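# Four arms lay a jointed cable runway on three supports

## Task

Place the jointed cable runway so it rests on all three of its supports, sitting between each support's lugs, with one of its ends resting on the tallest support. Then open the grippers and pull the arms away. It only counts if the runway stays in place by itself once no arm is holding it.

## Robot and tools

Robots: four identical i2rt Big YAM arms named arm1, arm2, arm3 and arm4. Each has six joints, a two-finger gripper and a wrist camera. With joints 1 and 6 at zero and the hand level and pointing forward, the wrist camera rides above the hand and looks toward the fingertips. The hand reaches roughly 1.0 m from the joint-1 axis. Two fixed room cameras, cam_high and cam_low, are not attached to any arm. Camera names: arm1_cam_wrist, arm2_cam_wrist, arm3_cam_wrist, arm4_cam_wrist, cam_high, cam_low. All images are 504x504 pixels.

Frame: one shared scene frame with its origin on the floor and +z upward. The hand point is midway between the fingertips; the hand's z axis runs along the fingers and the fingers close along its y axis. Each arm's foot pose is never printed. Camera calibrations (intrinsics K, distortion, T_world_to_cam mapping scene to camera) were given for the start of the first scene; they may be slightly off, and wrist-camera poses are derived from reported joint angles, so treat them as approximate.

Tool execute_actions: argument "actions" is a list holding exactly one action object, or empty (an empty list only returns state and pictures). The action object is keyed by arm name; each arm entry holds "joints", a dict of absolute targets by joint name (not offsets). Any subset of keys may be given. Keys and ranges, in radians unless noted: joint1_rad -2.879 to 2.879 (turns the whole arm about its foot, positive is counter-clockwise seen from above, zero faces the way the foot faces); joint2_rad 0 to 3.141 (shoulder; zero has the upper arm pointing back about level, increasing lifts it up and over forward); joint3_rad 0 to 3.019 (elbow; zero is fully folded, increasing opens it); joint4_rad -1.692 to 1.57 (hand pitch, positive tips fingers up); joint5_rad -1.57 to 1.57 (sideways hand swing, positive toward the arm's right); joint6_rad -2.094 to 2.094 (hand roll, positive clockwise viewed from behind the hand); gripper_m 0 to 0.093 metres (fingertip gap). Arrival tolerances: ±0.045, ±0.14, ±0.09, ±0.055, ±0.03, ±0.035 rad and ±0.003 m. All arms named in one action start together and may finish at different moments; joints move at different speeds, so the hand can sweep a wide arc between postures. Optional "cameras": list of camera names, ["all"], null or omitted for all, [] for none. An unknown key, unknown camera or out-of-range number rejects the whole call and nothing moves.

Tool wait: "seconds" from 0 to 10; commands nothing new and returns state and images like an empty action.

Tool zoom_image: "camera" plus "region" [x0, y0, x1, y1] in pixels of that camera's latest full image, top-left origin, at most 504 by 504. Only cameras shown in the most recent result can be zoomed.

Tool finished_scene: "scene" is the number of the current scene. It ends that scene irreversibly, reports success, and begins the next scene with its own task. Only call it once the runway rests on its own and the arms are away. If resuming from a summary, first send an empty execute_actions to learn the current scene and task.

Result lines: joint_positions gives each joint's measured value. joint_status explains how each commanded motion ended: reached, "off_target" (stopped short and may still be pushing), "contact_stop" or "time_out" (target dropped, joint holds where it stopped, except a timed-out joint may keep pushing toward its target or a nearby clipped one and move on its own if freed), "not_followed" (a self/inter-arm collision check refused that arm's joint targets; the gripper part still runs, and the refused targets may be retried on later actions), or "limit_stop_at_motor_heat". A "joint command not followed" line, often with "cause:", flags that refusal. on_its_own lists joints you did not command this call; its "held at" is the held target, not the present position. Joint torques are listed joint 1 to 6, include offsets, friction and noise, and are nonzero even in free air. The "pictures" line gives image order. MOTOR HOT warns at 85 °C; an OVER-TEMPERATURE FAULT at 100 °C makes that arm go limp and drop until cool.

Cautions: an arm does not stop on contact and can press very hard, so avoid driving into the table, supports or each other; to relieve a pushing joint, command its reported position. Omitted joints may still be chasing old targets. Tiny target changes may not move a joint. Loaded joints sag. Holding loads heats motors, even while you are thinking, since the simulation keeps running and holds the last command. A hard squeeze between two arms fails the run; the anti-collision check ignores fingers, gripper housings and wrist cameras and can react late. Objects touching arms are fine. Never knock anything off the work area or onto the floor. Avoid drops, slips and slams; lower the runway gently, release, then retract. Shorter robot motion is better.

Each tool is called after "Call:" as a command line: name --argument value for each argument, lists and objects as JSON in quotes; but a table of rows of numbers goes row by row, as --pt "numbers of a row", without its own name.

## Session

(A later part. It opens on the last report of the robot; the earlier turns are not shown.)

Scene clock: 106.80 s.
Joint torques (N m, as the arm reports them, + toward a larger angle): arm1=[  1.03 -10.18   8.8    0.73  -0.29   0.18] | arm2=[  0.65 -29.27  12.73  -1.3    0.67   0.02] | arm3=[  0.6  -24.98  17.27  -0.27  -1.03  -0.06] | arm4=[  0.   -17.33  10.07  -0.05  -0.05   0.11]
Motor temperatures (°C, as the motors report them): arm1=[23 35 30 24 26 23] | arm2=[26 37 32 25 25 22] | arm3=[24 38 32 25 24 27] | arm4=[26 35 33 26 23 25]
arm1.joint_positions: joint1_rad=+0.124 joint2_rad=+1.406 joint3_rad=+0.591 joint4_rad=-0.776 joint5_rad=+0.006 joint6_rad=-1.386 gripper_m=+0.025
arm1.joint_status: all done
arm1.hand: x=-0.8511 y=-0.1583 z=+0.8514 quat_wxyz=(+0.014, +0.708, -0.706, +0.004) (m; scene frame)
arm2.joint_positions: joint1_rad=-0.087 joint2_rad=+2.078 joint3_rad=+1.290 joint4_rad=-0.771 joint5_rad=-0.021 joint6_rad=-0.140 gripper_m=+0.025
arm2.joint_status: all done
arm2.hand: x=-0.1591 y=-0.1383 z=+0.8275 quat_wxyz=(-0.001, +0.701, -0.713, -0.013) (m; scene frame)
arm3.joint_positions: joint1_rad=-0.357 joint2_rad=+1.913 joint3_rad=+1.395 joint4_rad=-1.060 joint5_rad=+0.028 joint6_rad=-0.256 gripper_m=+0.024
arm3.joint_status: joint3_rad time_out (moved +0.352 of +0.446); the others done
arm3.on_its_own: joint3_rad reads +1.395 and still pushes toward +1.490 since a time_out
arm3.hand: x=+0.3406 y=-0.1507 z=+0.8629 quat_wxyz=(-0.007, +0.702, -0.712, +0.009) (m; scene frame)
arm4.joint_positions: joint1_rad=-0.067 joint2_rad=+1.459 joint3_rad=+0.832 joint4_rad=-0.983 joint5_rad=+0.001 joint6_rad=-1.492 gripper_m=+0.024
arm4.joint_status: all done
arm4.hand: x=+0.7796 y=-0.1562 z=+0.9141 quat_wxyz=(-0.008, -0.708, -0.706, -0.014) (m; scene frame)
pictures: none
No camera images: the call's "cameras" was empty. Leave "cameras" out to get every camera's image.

Call:
execute_actions --actions '[{"arm1":{"joints":{"joint1_rad":0.575,"joint6_rad":-0.93,"joint2_rad":1.62,"joint3_rad":0.775,"joint4_rad":-0.6}},"arm2":{"joints":{"joint1_rad":-0.06,"joint6_rad":-0.115,"joint2_rad":2.3,"joint3_rad":2.02,"joint4_rad":-1.03}},"arm3":{"joints":{"joint1_rad":-0.314,"joint6_rad":-0.21,"joint2_rad":2.2,"joint3_rad":2.12,"joint4_rad":-1.27}},"arm4":{"joints":{"joint1_rad":-0.51,"joint6_rad":-1.94,"joint2_rad":1.46,"joint3_rad":0.915,"joint4_rad":-0.93}}}]'

Call:
zoom_image --camera "cam_high" --region '[160,125,490,340]'

Scene clock: 115.23 s.
Joint torques (N m, as the arm reports them, + toward a larger angle): arm1=[  1.91 -15.4    7.19   0.18  -0.2    0.19] | arm2=[  0.89 -38.24  17.08  -0.61   0.15  -0.02] | arm3=[  1.29 -34.01  19.66  -0.65  -0.63   0.  ] | arm4=[ -1.11 -16.46  11.63   0.09  -0.04  -0.08]
Motor temperatures (°C, as the motors report them): arm1=[23 34 32 24 26 23] | arm2=[26 41 37 25 25 22] | arm3=[24 41 36 25 25 27] | arm4=[26 34 35 26 23 25]
arm1.joint_positions: joint1_rad=+0.560 joint2_rad=+1.702 joint3_rad=+0.728 joint4_rad=-0.599 joint5_rad=+0.005 joint6_rad=-0.947 gripper_m=+0.025
arm1.joint_status: all done
arm1.hand: x=-0.8428 y=-0.0057 z=+0.7929 quat_wxyz=(+0.005, +0.707, -0.707, +0.009) (m; scene frame)
arm2.joint_positions: joint1_rad=-0.067 joint2_rad=+2.464 joint3_rad=+1.913 joint4_rad=-1.006 joint5_rad=-0.004 joint6_rad=-0.117 gripper_m=+0.025
arm2.joint_status: joint2_rad time_out (moved +0.386 of +0.222); joint3_rad time_out (moved +0.623 of +0.730); the others done
arm2.on_its_own: joint2_rad reads +2.464 and still pushes toward +2.300 since a time_out; joint3_rad reads +1.913 and still pushes toward +2.020 since a time_out
arm2.hand: x=-0.1463 y=+0.0125 z=+0.7855 quat_wxyz=(-0.007, +0.700, -0.714, -0.006) (m; scene frame)
arm3.joint_positions: joint1_rad=-0.318 joint2_rad=+2.306 joint3_rad=+1.990 joint4_rad=-1.252 joint5_rad=+0.016 joint6_rad=-0.211 gripper_m=+0.025
arm3.joint_status: joint3_rad time_out (moved +0.594 of +0.725); the others done
arm3.on_its_own: joint3_rad reads +1.990 and still pushes toward +2.102 since a time_out
arm3.hand: x=+0.3523 y=-0.0016 z=+0.8363 quat_wxyz=(-0.009, +0.699, -0.715, +0.001) (m; scene frame)
arm4.joint_positions: joint1_rad=-0.494 joint2_rad=+1.531 joint3_rad=+0.842 joint4_rad=-0.925 joint5_rad=+0.001 joint6_rad=-1.916 gripper_m=+0.024
arm4.joint_status: all done
arm4.hand: x=+0.7885 y=-0.0063 z=+0.8931 quat_wxyz=(-0.015, -0.709, -0.705, -0.008) (m; scene frame)
pictures: arm1_cam_wrist, arm2_cam_wrist, arm3_cam_wrist, arm4_cam_wrist, cam_high, cam_low
camera_calibration (this result's frames):
arm1_cam_wrist: T_world_to_cam=[[0.999969, 0.00428501, -0.00654378, 0.847428], [0.00734896, -0.801178, 0.598381, -0.463846], [-0.00267866, -0.598411, -0.801185, 0.750378], [0, 0, 0, 1]] pos_world=[-0.841983, 0.0737793, 0.884294]
arm2_cam_wrist: T_world_to_cam=[[0.99958, -0.0262461, 0.0122882, 0.135511], [-0.0285771, -0.822198, 0.568484, -0.435906], [-0.00481715, -0.568596, -0.822603, 0.775634], [0, 0, 0, 1]] pos_world=[-0.144175, 0.0861776, 0.884179]
arm3_cam_wrist: T_world_to_cam=[[0.999813, -0.0174139, 0.00846062, -0.358289], [-0.0190893, -0.813812, 0.580815, -0.475769], [-0.00322892, -0.580868, -0.813992, 0.80177], [0, 0, 0, 1]] pos_world=[0.351729, 0.0722966, 0.931999]
arm4_cam_wrist: T_world_to_cam=[[-0.999143, 0.0176482, -0.0374318, 0.826542], [-0.00739489, 0.813813, 0.581079, -0.505523], [0.0407175, 0.580858, -0.812986, 0.826066], [0, 0, 0, 1]] pos_world=[0.78846, -0.0830122, 0.996268]
Images, in order (width x height): arm1_cam_wrist 504x504, arm2_cam_wrist 504x504, arm3_cam_wrist 504x504, arm4_cam_wrist 504x504, cam_high 504x504, cam_low 504x504.

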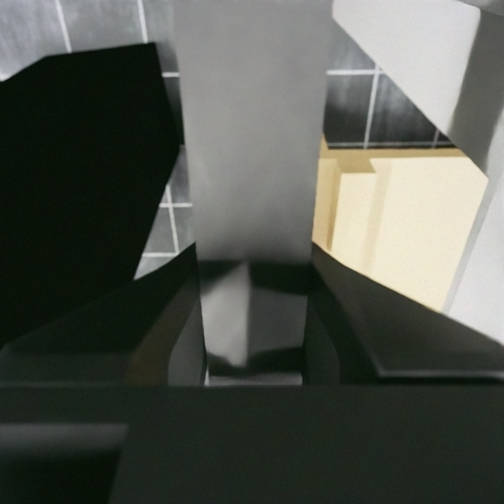

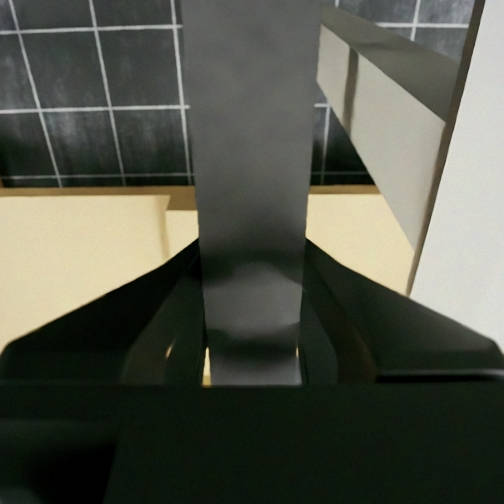

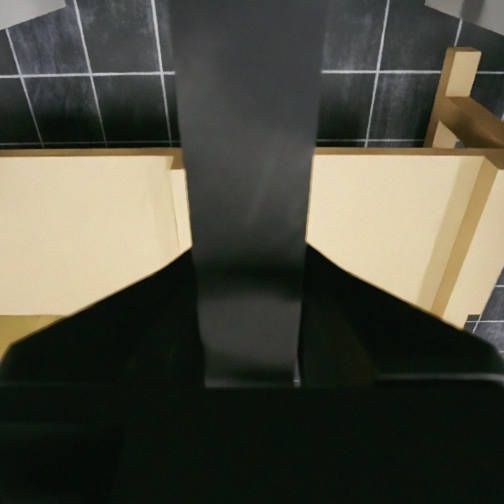

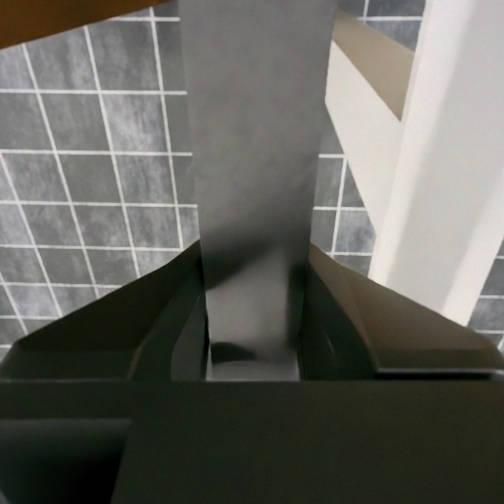

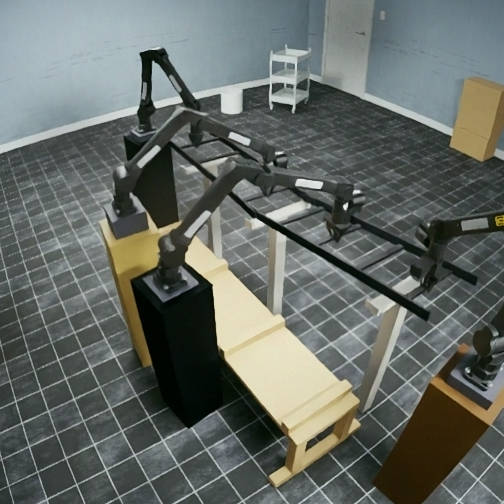

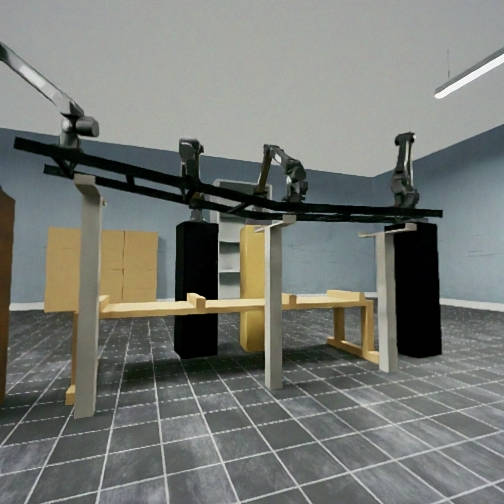

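Region (160, 125, 490, 340) of cam_high's 504x504 image, scaled by 1.527, with more detail than that image has; it fills the top 328 rows of this view, and the rest is white.

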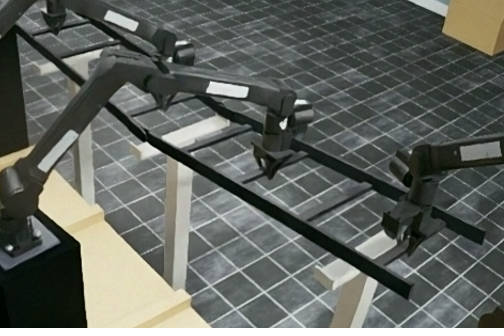

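Lowering to just above the lugs, with a small shift in +y.

Call:
execute_actions --actions '[{"arm1":{"joints":{"joint1_rad":0.62,"joint6_rad":-0.89,"joint2_rad":1.77,"joint3_rad":0.805,"joint4_rad":-0.49}},"arm2":{"joints":{"joint2_rad":2.41,"joint3_rad":2.11,"joint4_rad":-1.01}},"arm3":{"joints":{"joint2_rad":2.29,"joint3_rad":2.155,"joint4_rad":-1.23}},"arm4":{"joints":{"joint1_rad":-0.535,"joint6_rad":-1.96,"joint2_rad":1.55,"joint3_rad":0.865,"joint4_rad":-0.81}}}]' --cameras '["cam_high","cam_low"]'

Call:
zoom_image --camera "cam_high" --region '[165,135,325,245]'

Call:
zoom_image --camera "cam_high" --region '[330,220,490,340]'

Scene clock: 130.60 s.
Joint torques (N m, as the arm reports them, + toward a larger angle): arm1=[  2.18 -15.64   7.11   0.35  -0.43   0.16] | arm2=[  0.37 -38.63  17.3   -0.47   0.1   -0.1 ] | arm3=[  0.73 -34.5   19.42   0.11  -0.62  -0.1 ] | arm4=[ -0.85 -17.05   8.15   0.87  -0.01  -0.03]
Motor temperatures (°C, as the motors report them): arm1=[23 36 32 24 26 23] | arm2=[26 49 47 25 25 22] | arm3=[24 46 42 25 25 27] | arm4=[26 34 39 26 23 25]
arm1.joint_positions: joint1_rad=+0.602 joint2_rad=+1.845 joint3_rad=+0.747 joint4_rad=-0.494 joint5_rad=+0.010 joint6_rad=-0.902 gripper_m=+0.025
arm1.joint_status: all done
arm1.hand: x=-0.8465 y=+0.0082 z=+0.7483 quat_wxyz=(+0.015, +0.706, -0.708, +0.011) (m; scene frame)
arm2.joint_positions: joint1_rad=-0.061 joint2_rad=+2.570 joint3_rad=+1.997 joint4_rad=-0.989 joint5_rad=-0.002 joint6_rad=-0.109 gripper_m=+0.025
arm2.joint_status: joint2_rad time_out (moved +0.106 of -0.054); joint3_rad time_out (moved +0.084 of +0.197); the others done
arm2.on_its_own: joint2_rad reads +2.570 and still pushes toward +2.410 since a time_out; joint3_rad reads +1.997 and still pushes toward +2.109 since a time_out
arm2.hand: x=-0.1485 y=+0.0254 z=+0.7420 quat_wxyz=(-0.006, +0.699, -0.715, -0.005) (m; scene frame)
arm3.joint_positions: joint1_rad=-0.311 joint2_rad=+2.393 joint3_rad=+2.043 joint4_rad=-1.235 joint5_rad=+0.016 joint6_rad=-0.202 gripper_m=+0.025
arm3.joint_status: joint3_rad time_out (moved +0.054 of +0.165); the others done
arm3.on_its_own: joint3_rad reads +2.043 and still pushes toward +2.155 since a time_out
arm3.hand: x=+0.3498 y=+0.0109 z=+0.7969 quat_wxyz=(-0.002, +0.699, -0.715, +0.005) (m; scene frame)
arm4.joint_positions: joint1_rad=-0.522 joint2_rad=+1.618 joint3_rad=+0.833 joint4_rad=-0.828 joint5_rad=+0.000 joint6_rad=-1.941 gripper_m=+0.024
arm4.joint_status: all done
arm4.hand: x=+0.7838 y=+0.0063 z=+0.8602 quat_wxyz=(-0.014, -0.710, -0.704, -0.007) (m; scene frame)
pictures: cam_high, cam_low
Images, in order (width x height): cam_high 504x504, cam_low 504x504.

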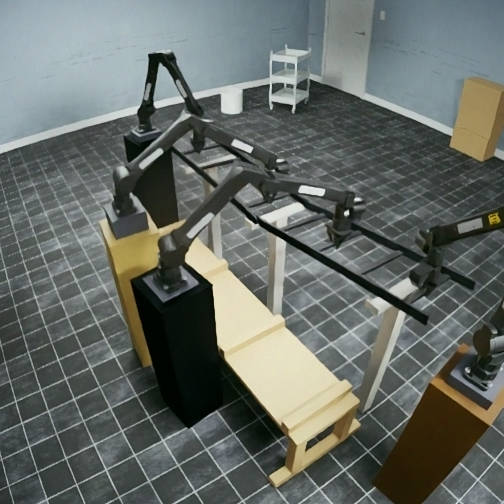

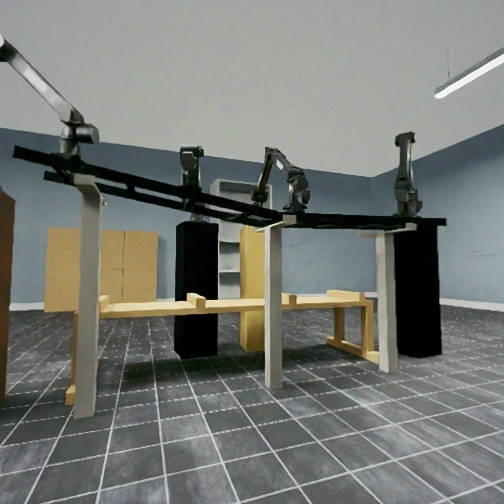

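Region (165, 135, 325, 245) of cam_high's 504x504 image, scaled by 3.150, with more detail than that image has; it fills the top 346 rows of this view, and the rest is white.

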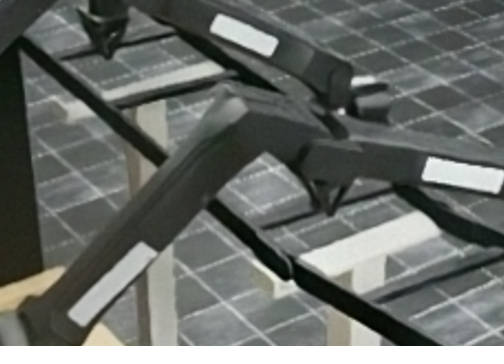

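Region (330, 220, 490, 340) of cam_high's 504x504 image, scaled by 3.150, with more detail than that image has; it fills the top 378 rows of this view, and the rest is white.

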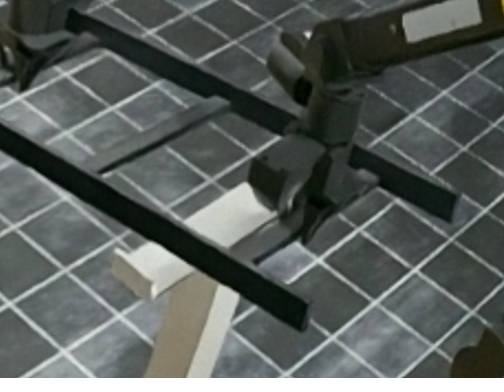

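Call:
execute_actions --actions '[{"arm1":{"joints":{"joint1_rad":0.63,"joint2_rad":1.89,"joint3_rad":0.83,"joint4_rad":-0.39}},"arm2":{"joints":{"joint1_rad":-0.075,"joint2_rad":2.53,"joint3_rad":2.17,"joint4_rad":-0.99}},"arm3":{"joints":{"joint1_rad":-0.325,"joint2_rad":2.39,"joint3_rad":2.17,"joint4_rad":-1.18}},"arm4":{"joints":{"joint2_rad":1.66,"joint3_rad":0.825,"joint4_rad":-0.7}}}]' --cameras '["cam_high","cam_low"]'

Call:
zoom_image --camera "cam_high" --region '[165,135,325,245]'

Call:
zoom_image --camera "cam_high" --region '[330,220,490,340]'

Scene clock: 142.30 s.
Joint torques (N m, as the arm reports them, + toward a larger angle): arm1=[  2.1  -15.17   6.78   0.58  -0.09   0.08] | arm2=[ -0.63 -33.14  17.46   0.54  -0.11  -0.09] | arm3=[  0.28 -29.89  18.99   0.68  -0.32  -0.06] | arm4=[  0.31 -15.35   7.06   1.15  -0.52   0.01]
Motor temperatures (°C, as the motors report them): arm1=[23 36 32 24 26 23] | arm2=[26 51 52 25 25 22] | arm3=[24 48 44 25 25 27] | arm4=[26 34 37 26 23 25]
arm1.joint_positions: joint1_rad=+0.612 joint2_rad=+1.949 joint3_rad=+0.769 joint4_rad=-0.401 joint5_rad=+0.002 joint6_rad=-0.893 gripper_m=+0.025
arm1.joint_status: all done
arm1.hand: x=-0.8419 y=+0.0179 z=+0.7158 quat_wxyz=(+0.008, +0.707, -0.707, +0.007) (m; scene frame)
arm2.joint_positions: joint1_rad=-0.065 joint2_rad=+2.614 joint3_rad=+2.050 joint4_rad=-0.989 joint5_rad=+0.005 joint6_rad=-0.109 gripper_m=+0.025
arm2.joint_status: joint3_rad time_out (moved +0.053 of +0.173); the others done
arm2.on_its_own: joint3_rad reads +2.050 and still pushes toward +2.163 since a time_out
arm2.hand: x=-0.1433 y=+0.0348 z=+0.7290 quat_wxyz=(-0.011, +0.698, -0.716, -0.004) (m; scene frame)
arm3.joint_positions: joint1_rad=-0.318 joint2_rad=+2.437 joint3_rad=+2.063 joint4_rad=-1.203 joint5_rad=+0.008 joint6_rad=-0.206 gripper_m=+0.025
arm3.joint_status: joint3_rad time_out (moved +0.019 of +0.127); the others done
arm3.on_its_own: joint3_rad reads +2.063 and still pushes toward +2.170 since a time_out
arm3.hand: x=+0.3549 y=+0.0175 z=+0.7738 quat_wxyz=(-0.002, +0.698, -0.716, +0.000) (m; scene frame)
arm4.joint_positions: joint1_rad=-0.528 joint2_rad=+1.702 joint3_rad=+0.796 joint4_rad=-0.725 joint5_rad=+0.014 joint6_rad=-1.942 gripper_m=+0.024
arm4.joint_status: all done
arm4.hand: x=+0.7926 y=+0.0075 z=+0.8209 quat_wxyz=(-0.021, -0.711, -0.702, -0.017) (m; scene frame)
pictures: cam_high, cam_low
Images, in order (width x height): cam_high 504x504, cam_low 504x504.

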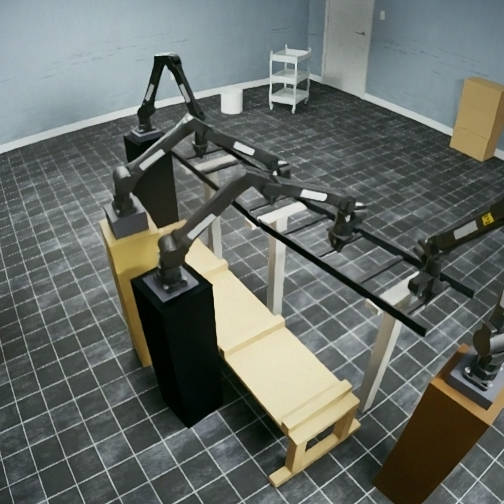

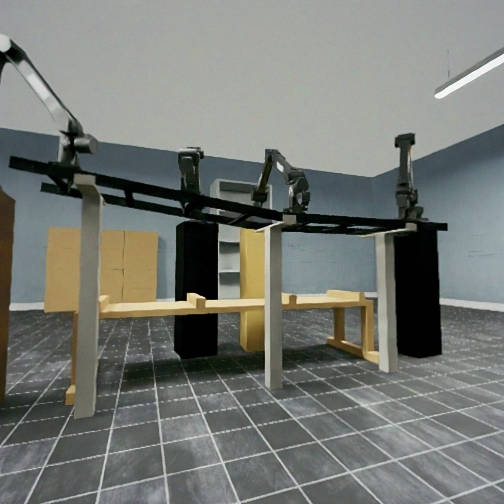

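Region (165, 135, 325, 245) of cam_high's 504x504 image, scaled by 3.150, with more detail than that image has; it fills the top 346 rows of this view, and the rest is white.

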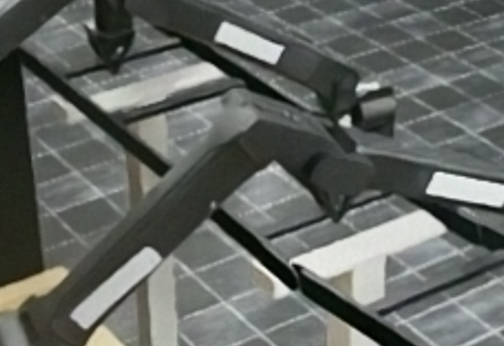

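Region (330, 220, 490, 340) of cam_high's 504x504 image, scaled by 3.150, with more detail than that image has; it fills the top 378 rows of this view, and the rest is white.

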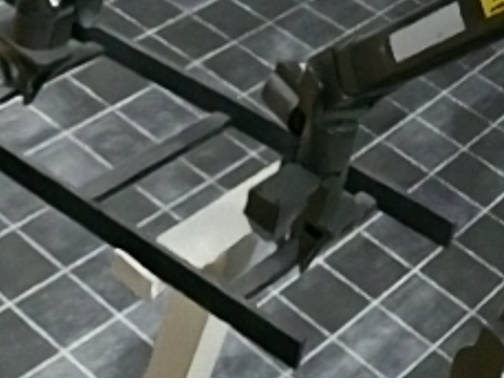

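Call:
zoom_image --camera "cam_low" --region '[240,195,440,250]'

Call:
zoom_image --camera "cam_high" --region '[230,195,290,245]'

Region (240, 195, 440, 250) of cam_low's 504x504 image, scaled by 2.520, with more detail than that image has; it fills the top 139 rows of this view, and the rest is white.

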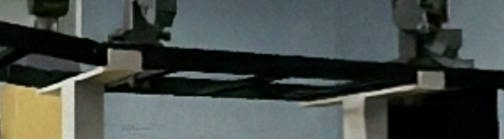

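Region (230, 195, 290, 245) of cam_high's 504x504 image, scaled by 8.400, with more detail than that image has.

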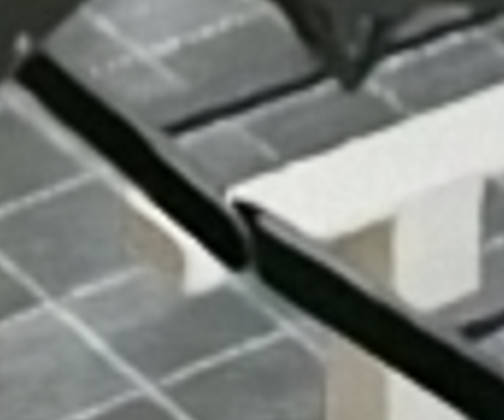

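Call:
execute_actions --actions '[{"arm1":{"joints":{"joint1_rad":0.655,"joint3_rad":0.85}},"arm2":{"joints":{"joint2_rad":2.49,"joint3_rad":2.22}},"arm3":{"joints":{"joint2_rad":2.37,"joint3_rad":2.23}},"arm4":{"joints":{"joint1_rad":-0.56,"joint2_rad":1.64}}}]'

Call:
zoom_image --camera "cam_high" --region '[230,195,290,245]'

Scene clock: 153.77 s.
Joint torques (N m, as the arm reports them, + toward a larger angle): arm1=[  4.09 -15.17   8.02   0.58  -0.43   0.05] | arm2=[ -0.6  -36.45  17.47   1.05  -0.11  -0.09] | arm3=[  0.26 -31.86  19.45   0.88  -0.32  -0.05] | arm4=[ -2.07 -16.6    7.15   1.12  -0.21  -0.01]
Motor temperatures (°C, as the motors report them): arm1=[23 37 32 24 26 23] | arm2=[26 52 56 25 25 22] | arm3=[24 48 46 25 25 27] | arm4=[26 34 36 26 23 25]
arm1.joint_positions: joint1_rad=+0.617 joint2_rad=+1.949 joint3_rad=+0.769 joint4_rad=-0.401 joint5_rad=+0.010 joint6_rad=-0.890 gripper_m=+0.025
arm1.joint_status: all done
arm1.hand: x=-0.8422 y=+0.0182 z=+0.7158 quat_wxyz=(+0.009, +0.707, -0.707, +0.011) (m; scene frame)
arm2.joint_positions: joint1_rad=-0.065 joint2_rad=+2.616 joint3_rad=+2.061 joint4_rad=-1.000 joint5_rad=+0.005 joint6_rad=-0.109 gripper_m=+0.025
arm2.joint_status: joint3_rad time_out (moved +0.011 of +0.170); the others done
arm2.on_its_own: joint3_rad reads +2.061 and still pushes toward +2.174 since a time_out
arm2.hand: x=-0.1431 y=+0.0363 z=+0.7311 quat_wxyz=(-0.011, +0.698, -0.716, -0.004) (m; scene frame)
arm3.joint_positions: joint1_rad=-0.318 joint2_rad=+2.439 joint3_rad=+2.071 joint4_rad=-1.209 joint5_rad=+0.008 joint6_rad=-0.207 gripper_m=+0.025
arm3.joint_status: joint3_rad time_out (moved +0.008 of +0.167); the others done
arm3.on_its_own: joint3_rad reads +2.071 and still pushes toward +2.183 since a time_out
arm3.hand: x=+0.3552 y=+0.0187 z=+0.7756 quat_wxyz=(-0.003, +0.698, -0.716, +0.000) (m; scene frame)
arm4.joint_positions: joint1_rad=-0.533 joint2_rad=+1.702 joint3_rad=+0.796 joint4_rad=-0.725 joint5_rad=+0.006 joint6_rad=-1.947 gripper_m=+0.024
arm4.joint_status: all done
arm4.hand: x=+0.7927 y=+0.0079 z=+0.8210 quat_wxyz=(-0.022, -0.712, -0.702, -0.013) (m; scene frame)
pictures: arm1_cam_wrist, arm2_cam_wrist, arm3_cam_wrist, arm4_cam_wrist, cam_high, cam_low
camera_calibration (this result's frames):
arm1_cam_wrist: T_world_to_cam=[[0.999955, 0.00456873, -0.00833307, 0.847419], [0.00868192, -0.795787, 0.605515, -0.402686], [-0.00386492, -0.60556, -0.795791, 0.698119], [0, 0, 0, 1]] pos_world=[-0.841186, 0.0984291, 0.80645]
arm2_cam_wrist: T_world_to_cam=[[0.99927, -0.0321373, 0.0206447, 0.127658], [-0.0381757, -0.822241, 0.567858, -0.386246], [-0.00127453, -0.568232, -0.822868, 0.745077], [0, 0, 0, 1]] pos_world=[-0.141361, 0.109892, 0.829798]
arm3_cam_wrist: T_world_to_cam=[[0.999768, -0.0214671, -0.00192056, -0.352213], [-0.0162705, -0.810177, 0.585959, -0.428996], [-0.0141348, -0.585791, -0.810339, 0.765307], [0, 0, 0, 1]] pos_world=[0.355969, 0.0931862, 0.870855]
arm4_cam_wrist: T_world_to_cam=[[-0.998208, 0.0249579, -0.0543895, 0.840885], [-0.0111234, 0.815656, 0.578431, -0.470053], [0.0587995, 0.577999, -0.813916, 0.74551], [0, 0, 0, 1]] pos_world=[0.790314, -0.0684899, 0.924411]
Images, in order (width x height): arm1_cam_wrist 504x504, arm2_cam_wrist 504x504, arm3_cam_wrist 504x504, arm4_cam_wrist 504x504, cam_high 504x504, cam_low 504x504.

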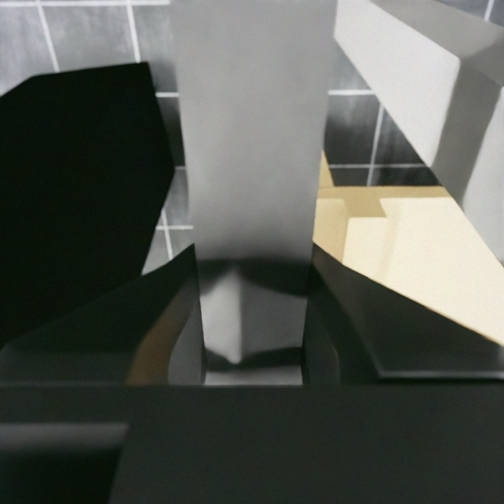

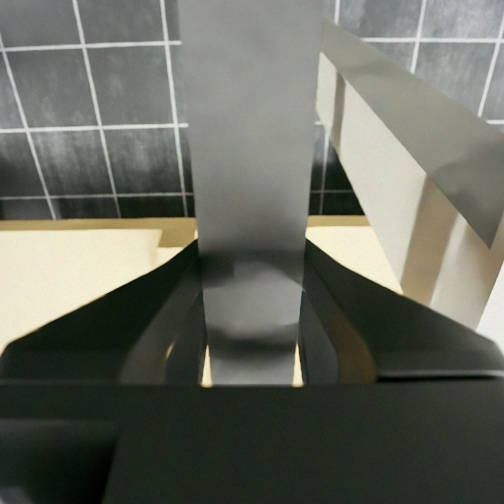

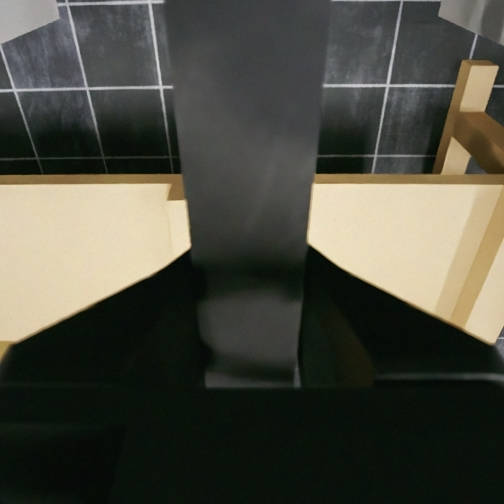

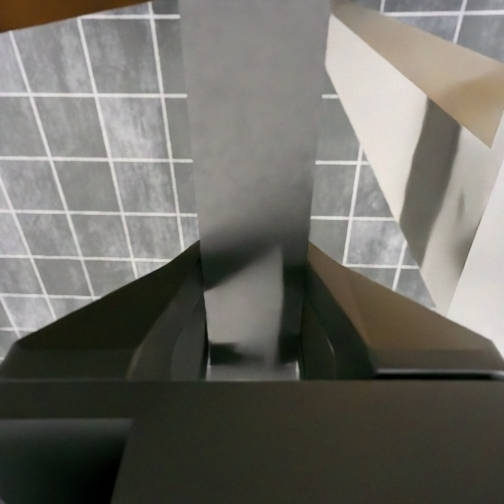

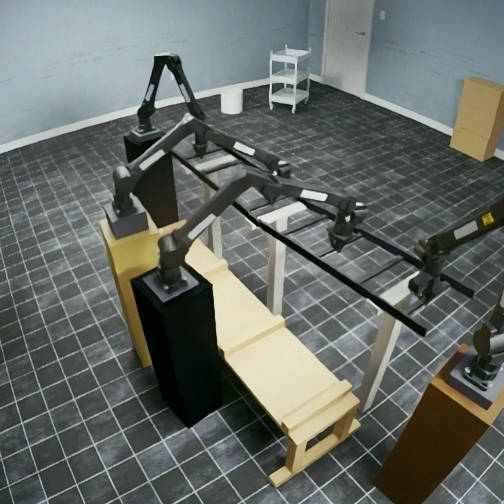

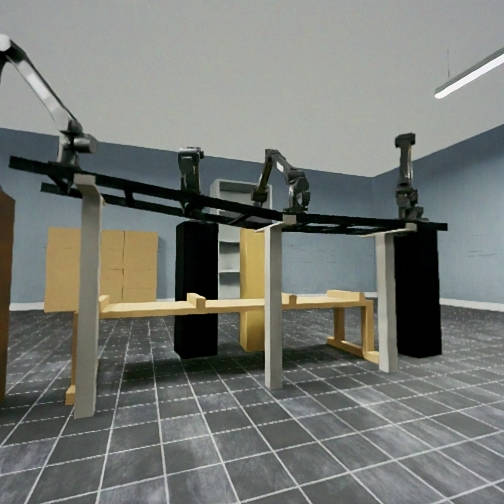

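Region (230, 195, 290, 245) of cam_high's 504x504 image, scaled by 8.400, with more detail than that image has.

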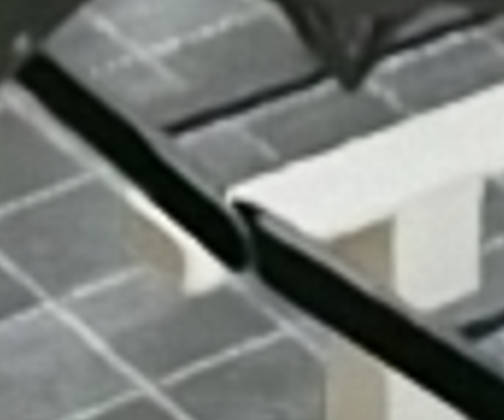

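The runway did not move in +y, which suggests it is against the far lugs. I'll unload, release and inspect from above.

Call:
execute_actions --actions '[{"arm1":{"joints":{"joint1_rad":0.615,"joint2_rad":1.945,"joint3_rad":0.78}},"arm2":{"joints":{"joint1_rad":-0.065,"joint2_rad":2.61,"joint3_rad":2.07}},"arm3":{"joints":{"joint1_rad":-0.318,"joint2_rad":2.435,"joint3_rad":2.085,"joint4_rad":-1.2}},"arm4":{"joints":{"joint1_rad":-0.53,"joint2_rad":1.7,"joint3_rad":0.805,"joint4_rad":-0.715}}}]' --cameras '[]'

Call:
execute_actions --actions '[{"arm1":{"joints":{"gripper_m":0.065}},"arm2":{"joints":{"gripper_m":0.065}},"arm3":{"joints":{"gripper_m":0.065}},"arm4":{"joints":{"gripper_m":0.065}}}]' --cameras '[]'

Call:
execute_actions --actions '[{"arm1":{"joints":{"joint2_rad":1.78,"joint4_rad":-0.55}},"arm2":{"joints":{"joint2_rad":2.42,"joint4_rad":-1.15}},"arm3":{"joints":{"joint2_rad":2.26}},"arm4":{"joints":{"joint2_rad":1.54,"joint4_rad":-0.81}}}]' --cameras '["arm2_cam_wrist"]'

Call:
execute_actions --actions '[{"arm1":{"joints":{"joint2_rad":1.1,"joint4_rad":-1.0}},"arm2":{"joints":{"joint2_rad":1.8,"joint4_rad":-1.5}},"arm3":{"joints":{"joint2_rad":1.7,"joint4_rad":-1.5}},"arm4":{"joints":{"joint2_rad":0.85}}}]'

Scene clock: 167.50 s.
Joint torques (N m, as the arm reports them, + toward a larger angle): arm1=[  0.48 -11.31   3.68   0.6   -0.28   0.05] | arm2=[  0.14 -27.42   9.41   0.98  -0.15  -0.09] | arm3=[  0.92 -26.44  10.92   0.33  -0.32  -0.05] | arm4=[  1.12 -11.75   5.68   0.47  -0.22  -0.02]
Motor temperatures (°C, as the motors report them): arm1=[23 37 33 24 26 23] | arm2=[26 54 56 25 25 22] | arm3=[24 49 47 25 24 27] | arm4=[26 34 36 26 23 25]
arm1.joint_positions: joint1_rad=+0.615 joint2_rad=+1.950 joint3_rad=+0.768 joint4_rad=-0.401 joint5_rad=+0.006 joint6_rad=-0.890 gripper_m=+0.025
arm1.joint_status: all done
arm1.hand: x=-0.8429 y=+0.0171 z=+0.7152 quat_wxyz=(+0.010, +0.706, -0.708, +0.009) (m; scene frame)
arm2.joint_positions: joint1_rad=-0.064 joint2_rad=+2.620 joint3_rad=+2.055 joint4_rad=-0.999 joint5_rad=+0.006 joint6_rad=-0.109 gripper_m=+0.025
arm2.joint_status: all done
arm2.hand: x=-0.1438 y=+0.0325 z=+0.7260 quat_wxyz=(-0.007, +0.698, -0.716, +0.000) (m; scene frame)
arm3.joint_positions: joint1_rad=-0.318 joint2_rad=+2.442 joint3_rad=+2.068 joint4_rad=-1.212 joint5_rad=+0.008 joint6_rad=-0.207 gripper_m=+0.025
arm3.joint_status: all done
arm3.hand: x=+0.3546 y=+0.0162 z=+0.7719 quat_wxyz=(+0.002, +0.698, -0.716, +0.002) (m; scene frame)
arm4.joint_positions: joint1_rad=-0.533 joint2_rad=+1.702 joint3_rad=+0.795 joint4_rad=-0.725 joint5_rad=+0.006 joint6_rad=-1.947 gripper_m=+0.024
arm4.joint_status: all done
arm4.hand: x=+0.7931 y=+0.0076 z=+0.8207 quat_wxyz=(-0.022, -0.711, -0.702, -0.013) (m; scene frame)
pictures: none
No camera images: the call's "cameras" was empty. Leave "cameras" out to get every camera's image.

Scene clock: 168.37 s.
Joint torques (N m, as the arm reports them, + toward a larger angle): arm1=[  0.49 -11.38   3.74   0.58  -0.18   0.05] | arm2=[  0.42 -27.14   9.48   1.    -0.03  -0.09] | arm3=[  0.96 -26.66  11.05   0.34  -0.11  -0.05] | arm4=[  0.49 -12.71   5.72   0.38  -0.11   0.02]
Motor temperatures (°C, as the motors report them): arm1=[23 37 33 24 26 23] | arm2=[26 53 56 25 25 22] | arm3=[24 49 47 25 24 27] | arm4=[26 34 36 26 23 25]
arm1.joint_positions: joint1_rad=+0.615 joint2_rad=+1.950 joint3_rad=+0.768 joint4_rad=-0.401 joint5_rad=+0.004 joint6_rad=-0.890 gripper_m=+0.065
arm1.joint_status: all done
arm1.hand: x=-0.8430 y=+0.0176 z=+0.7153 quat_wxyz=(+0.010, +0.706, -0.708, +0.008) (m; scene frame)
arm2.joint_positions: joint1_rad=-0.064 joint2_rad=+2.616 joint3_rad=+2.055 joint4_rad=-0.999 joint5_rad=+0.002 joint6_rad=-0.109 gripper_m=+0.065
arm2.joint_status: all done
arm2.hand: x=-0.1443 y=+0.0339 z=+0.7289 quat_wxyz=(-0.008, +0.698, -0.716, -0.003) (m; scene frame)
arm3.joint_positions: joint1_rad=-0.318 joint2_rad=+2.442 joint3_rad=+2.068 joint4_rad=-1.212 joint5_rad=+0.002 joint6_rad=-0.207 gripper_m=+0.065
arm3.joint_status: all done
arm3.hand: x=+0.3537 y=+0.0164 z=+0.7719 quat_wxyz=(+0.003, +0.698, -0.716, +0.000) (m; scene frame)
arm4.joint_positions: joint1_rad=-0.533 joint2_rad=+1.702 joint3_rad=+0.795 joint4_rad=-0.725 joint5_rad=+0.003 joint6_rad=-1.947 gripper_m=+0.065
arm4.joint_status: all done
arm4.hand: x=+0.7929 y=+0.0072 z=+0.8207 quat_wxyz=(-0.023, -0.711, -0.702, -0.012) (m; scene frame)
pictures: none
No camera images: the call's "cameras" was empty. Leave "cameras" out to get every camera's image.

Scene clock: 169.63 s.
Joint torques (N m, as the arm reports them, + toward a larger angle): arm1=[ 0.51 -9.79  4.81 -0.23 -0.17  0.05] | arm2=[  0.23 -23.17  10.29   0.14  -0.03  -0.09] | arm3=[  0.74 -23.6   12.49   0.68  -0.11  -0.05] | arm4=[ -0.19 -10.07   6.94  -0.41  -0.1   -0.06]
Motor temperatures (°C, as the motors report them): arm1=[23 37 33 24 26 23] | arm2=[26 53 54 25 25 22] | arm3=[24 49 46 25 24 27] | arm4=[26 34 36 26 23 25]
arm1.joint_positions: joint1_rad=+0.615 joint2_rad=+1.774 joint3_rad=+0.768 joint4_rad=-0.536 joint5_rad=+0.004 joint6_rad=-0.890 gripper_m=+0.065
arm1.joint_status: all done
arm1.hand: x=-0.8360 y=+0.0245 z=+0.7766 quat_wxyz=(-0.011, +0.706, -0.708, +0.010) (m; scene frame)
arm2.joint_positions: joint1_rad=-0.064 joint2_rad=+2.379 joint3_rad=+2.057 joint4_rad=-1.136 joint5_rad=+0.002 joint6_rad=-0.109 gripper_m=+0.065
arm2.joint_status: all done
arm2.hand: x=-0.1418 y=+0.0559 z=+0.8942 quat_wxyz=(-0.048, +0.697, -0.714, -0.034) (m; scene frame)
arm3.joint_positions: joint1_rad=-0.318 joint2_rad=+2.248 joint3_rad=+2.061 joint4_rad=-1.212 joint5_rad=+0.002 joint6_rad=-0.207 gripper_m=+0.065
arm3.joint_status: all done
arm3.hand: x=+0.3593 y=+0.0368 z=+0.9053 quat_wxyz=(-0.076, +0.695, -0.713, -0.050) (m; scene frame)
arm4.joint_positions: joint1_rad=-0.533 joint2_rad=+1.528 joint3_rad=+0.795 joint4_rad=-0.791 joint5_rad=+0.003 joint6_rad=-1.947 gripper_m=+0.065
arm4.joint_status: all done
arm4.hand: x=+0.7843 y=+0.0107 z=+0.8808 quat_wxyz=(+0.027, -0.711, -0.702, +0.010) (m; scene frame)
pictures: arm2_cam_wrist
camera_calibration (this result's frames):
arm2_cam_wrist: T_world_to_cam=[[0.999049, -0.0333231, 0.0281338, 0.116989], [-0.042799, -0.873074, 0.485706, -0.387038], [0.00837765, -0.486448, -0.87367, 0.932695], [0, 0, 0, 1]] pos_world=[-0.141257, 0.119693, 0.999562]
Images, in order (width x height): arm2_cam_wrist 504x504.

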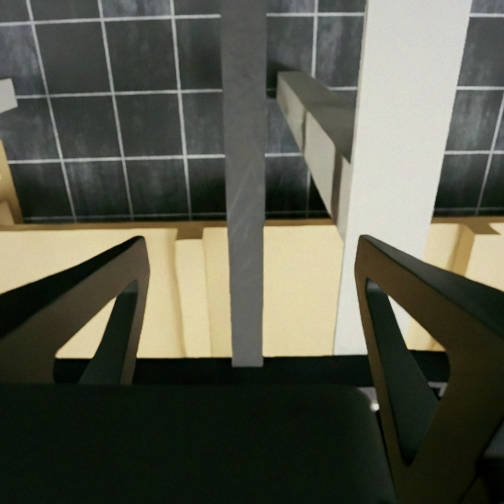

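Scene clock: 171.43 s.
Joint torques (N m, as the arm reports them, + toward a larger angle): arm1=[ 0.58 -4.72  7.98  0.11 -0.17  0.07] | arm2=[  0.23 -18.58  10.5    0.64  -0.04  -0.09] | arm3=[  0.89 -18.75  12.41   0.15  -0.12  -0.04] | arm4=[ 0.62 -4.48  9.91  0.83 -0.13  0.08]
Motor temperatures (°C, as the motors report them): arm1=[23 36 33 24 26 23] | arm2=[26 52 53 25 25 22] | arm3=[24 48 45 25 24 27] | arm4=[26 34 36 26 23 25]
arm1.joint_positions: joint1_rad=+0.615 joint2_rad=+1.098 joint3_rad=+0.768 joint4_rad=-0.986 joint5_rad=+0.004 joint6_rad=-0.890 gripper_m=+0.065
arm1.joint_status: all done
arm1.hand: x=-0.8706 y=+0.0005 z=+0.9944 quat_wxyz=(-0.123, +0.701, -0.702, +0.022) (m; scene frame)
arm2.joint_positions: joint1_rad=-0.064 joint2_rad=+1.799 joint3_rad=+2.062 joint4_rad=-1.485 joint5_rad=+0.002 joint6_rad=-0.109 gripper_m=+0.065
arm2.joint_status: all done
arm2.hand: x=-0.1571 y=-0.0512 z=+1.2682 quat_wxyz=(-0.140, +0.687, -0.705, -0.107) (m; scene frame)
arm3.joint_positions: joint1_rad=-0.318 joint2_rad=+1.717 joint3_rad=+2.065 joint4_rad=-1.484 joint5_rad=+0.002 joint6_rad=-0.207 gripper_m=+0.065
arm3.joint_status: all done
arm3.hand: x=+0.3318 y=-0.0865 z=+1.2369 quat_wxyz=(-0.186, +0.680, -0.699, -0.120) (m; scene frame)
arm4.joint_positions: joint1_rad=-0.533 joint2_rad=+0.844 joint3_rad=+0.795 joint4_rad=-0.791 joint5_rad=+0.003 joint6_rad=-1.947 gripper_m=+0.065
arm4.joint_status: all done
arm4.hand: x=+0.7886 y=+0.0087 z=+1.1268 quat_wxyz=(+0.334, -0.664, -0.655, +0.140) (m; scene frame)
pictures: arm1_cam_wrist, arm2_cam_wrist, arm3_cam_wrist, arm4_cam_wrist, cam_high, cam_low
camera_calibration (this result's frames):
arm1_cam_wrist: T_world_to_cam=[[0.981361, -0.00936533, 0.191945, 0.662894], [-0.0967855, -0.886975, 0.451561, -0.523826], [0.166021, -0.461722, -0.87135, 1.13197], [0, 0, 0, 1]] pos_world=[-0.889169, 0.0642442, 1.09565]
arm2_cam_wrist: T_world_to_cam=[[0.997829, -0.0419983, 0.0507361, 0.0888901], [-0.0541309, -0.961768, 0.268461, -0.393723], [0.0375215, -0.270625, -0.961953, 1.33507], [0, 0, 0, 1]] pos_world=[-0.160103, -0.0136336, 1.38546]
arm3_cam_wrist: T_world_to_cam=[[0.995783, -0.0401917, 0.0824708, -0.434879], [-0.0553942, -0.979974, 0.191265, -0.298411], [0.073132, -0.195027, -0.978068, 1.28943], [0, 0, 0, 1]] pos_world=[0.322217, -0.0584397, 1.35409]
arm4_cam_wrist: T_world_to_cam=[[-0.777278, -0.0672352, 0.625554, -0.0861164], [0.45535, 0.625997, 0.633075, -1.07535], [-0.43416, 0.776921, -0.455959, 0.977875], [0, 0, 0, 1]] pos_world=[0.84728, -0.0923542, 1.18052]
Images, in order (width x height): arm1_cam_wrist 504x504, arm2_cam_wrist 504x504, arm3_cam_wrist 504x504, arm4_cam_wrist 504x504, cam_high 504x504, cam_low 504x504.

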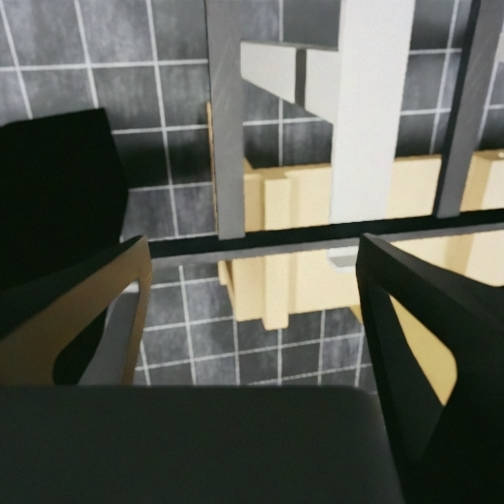

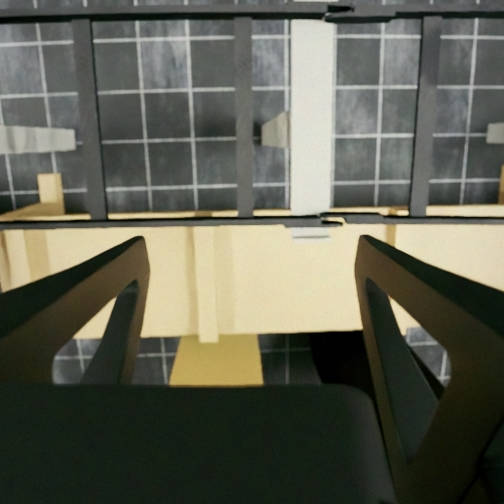

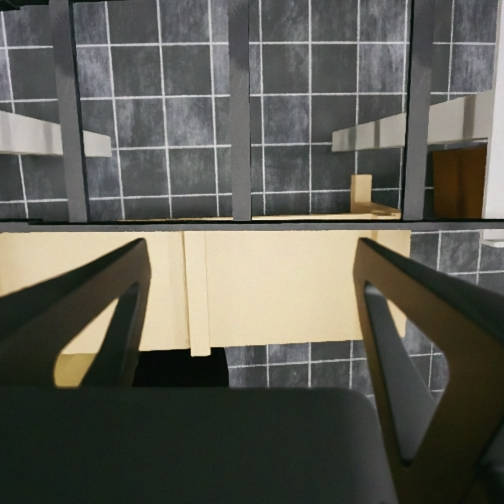

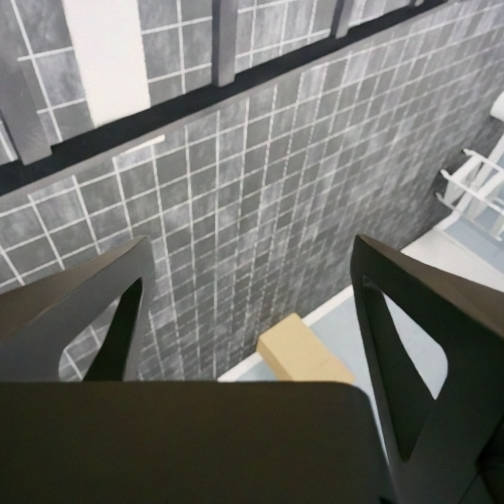

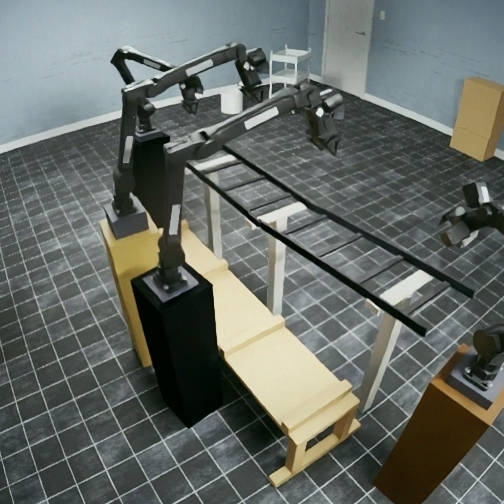

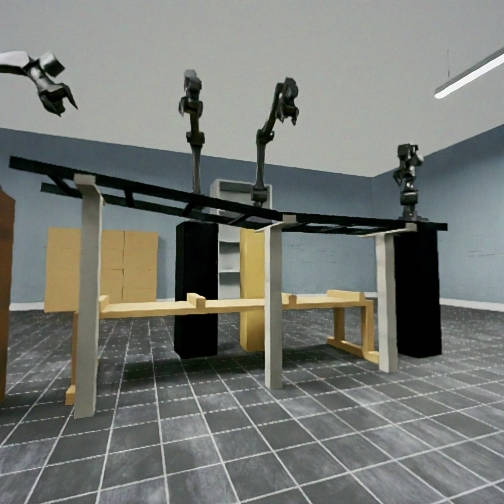

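Call:
finished_scene --scene 2

The scene is finished: the task was done.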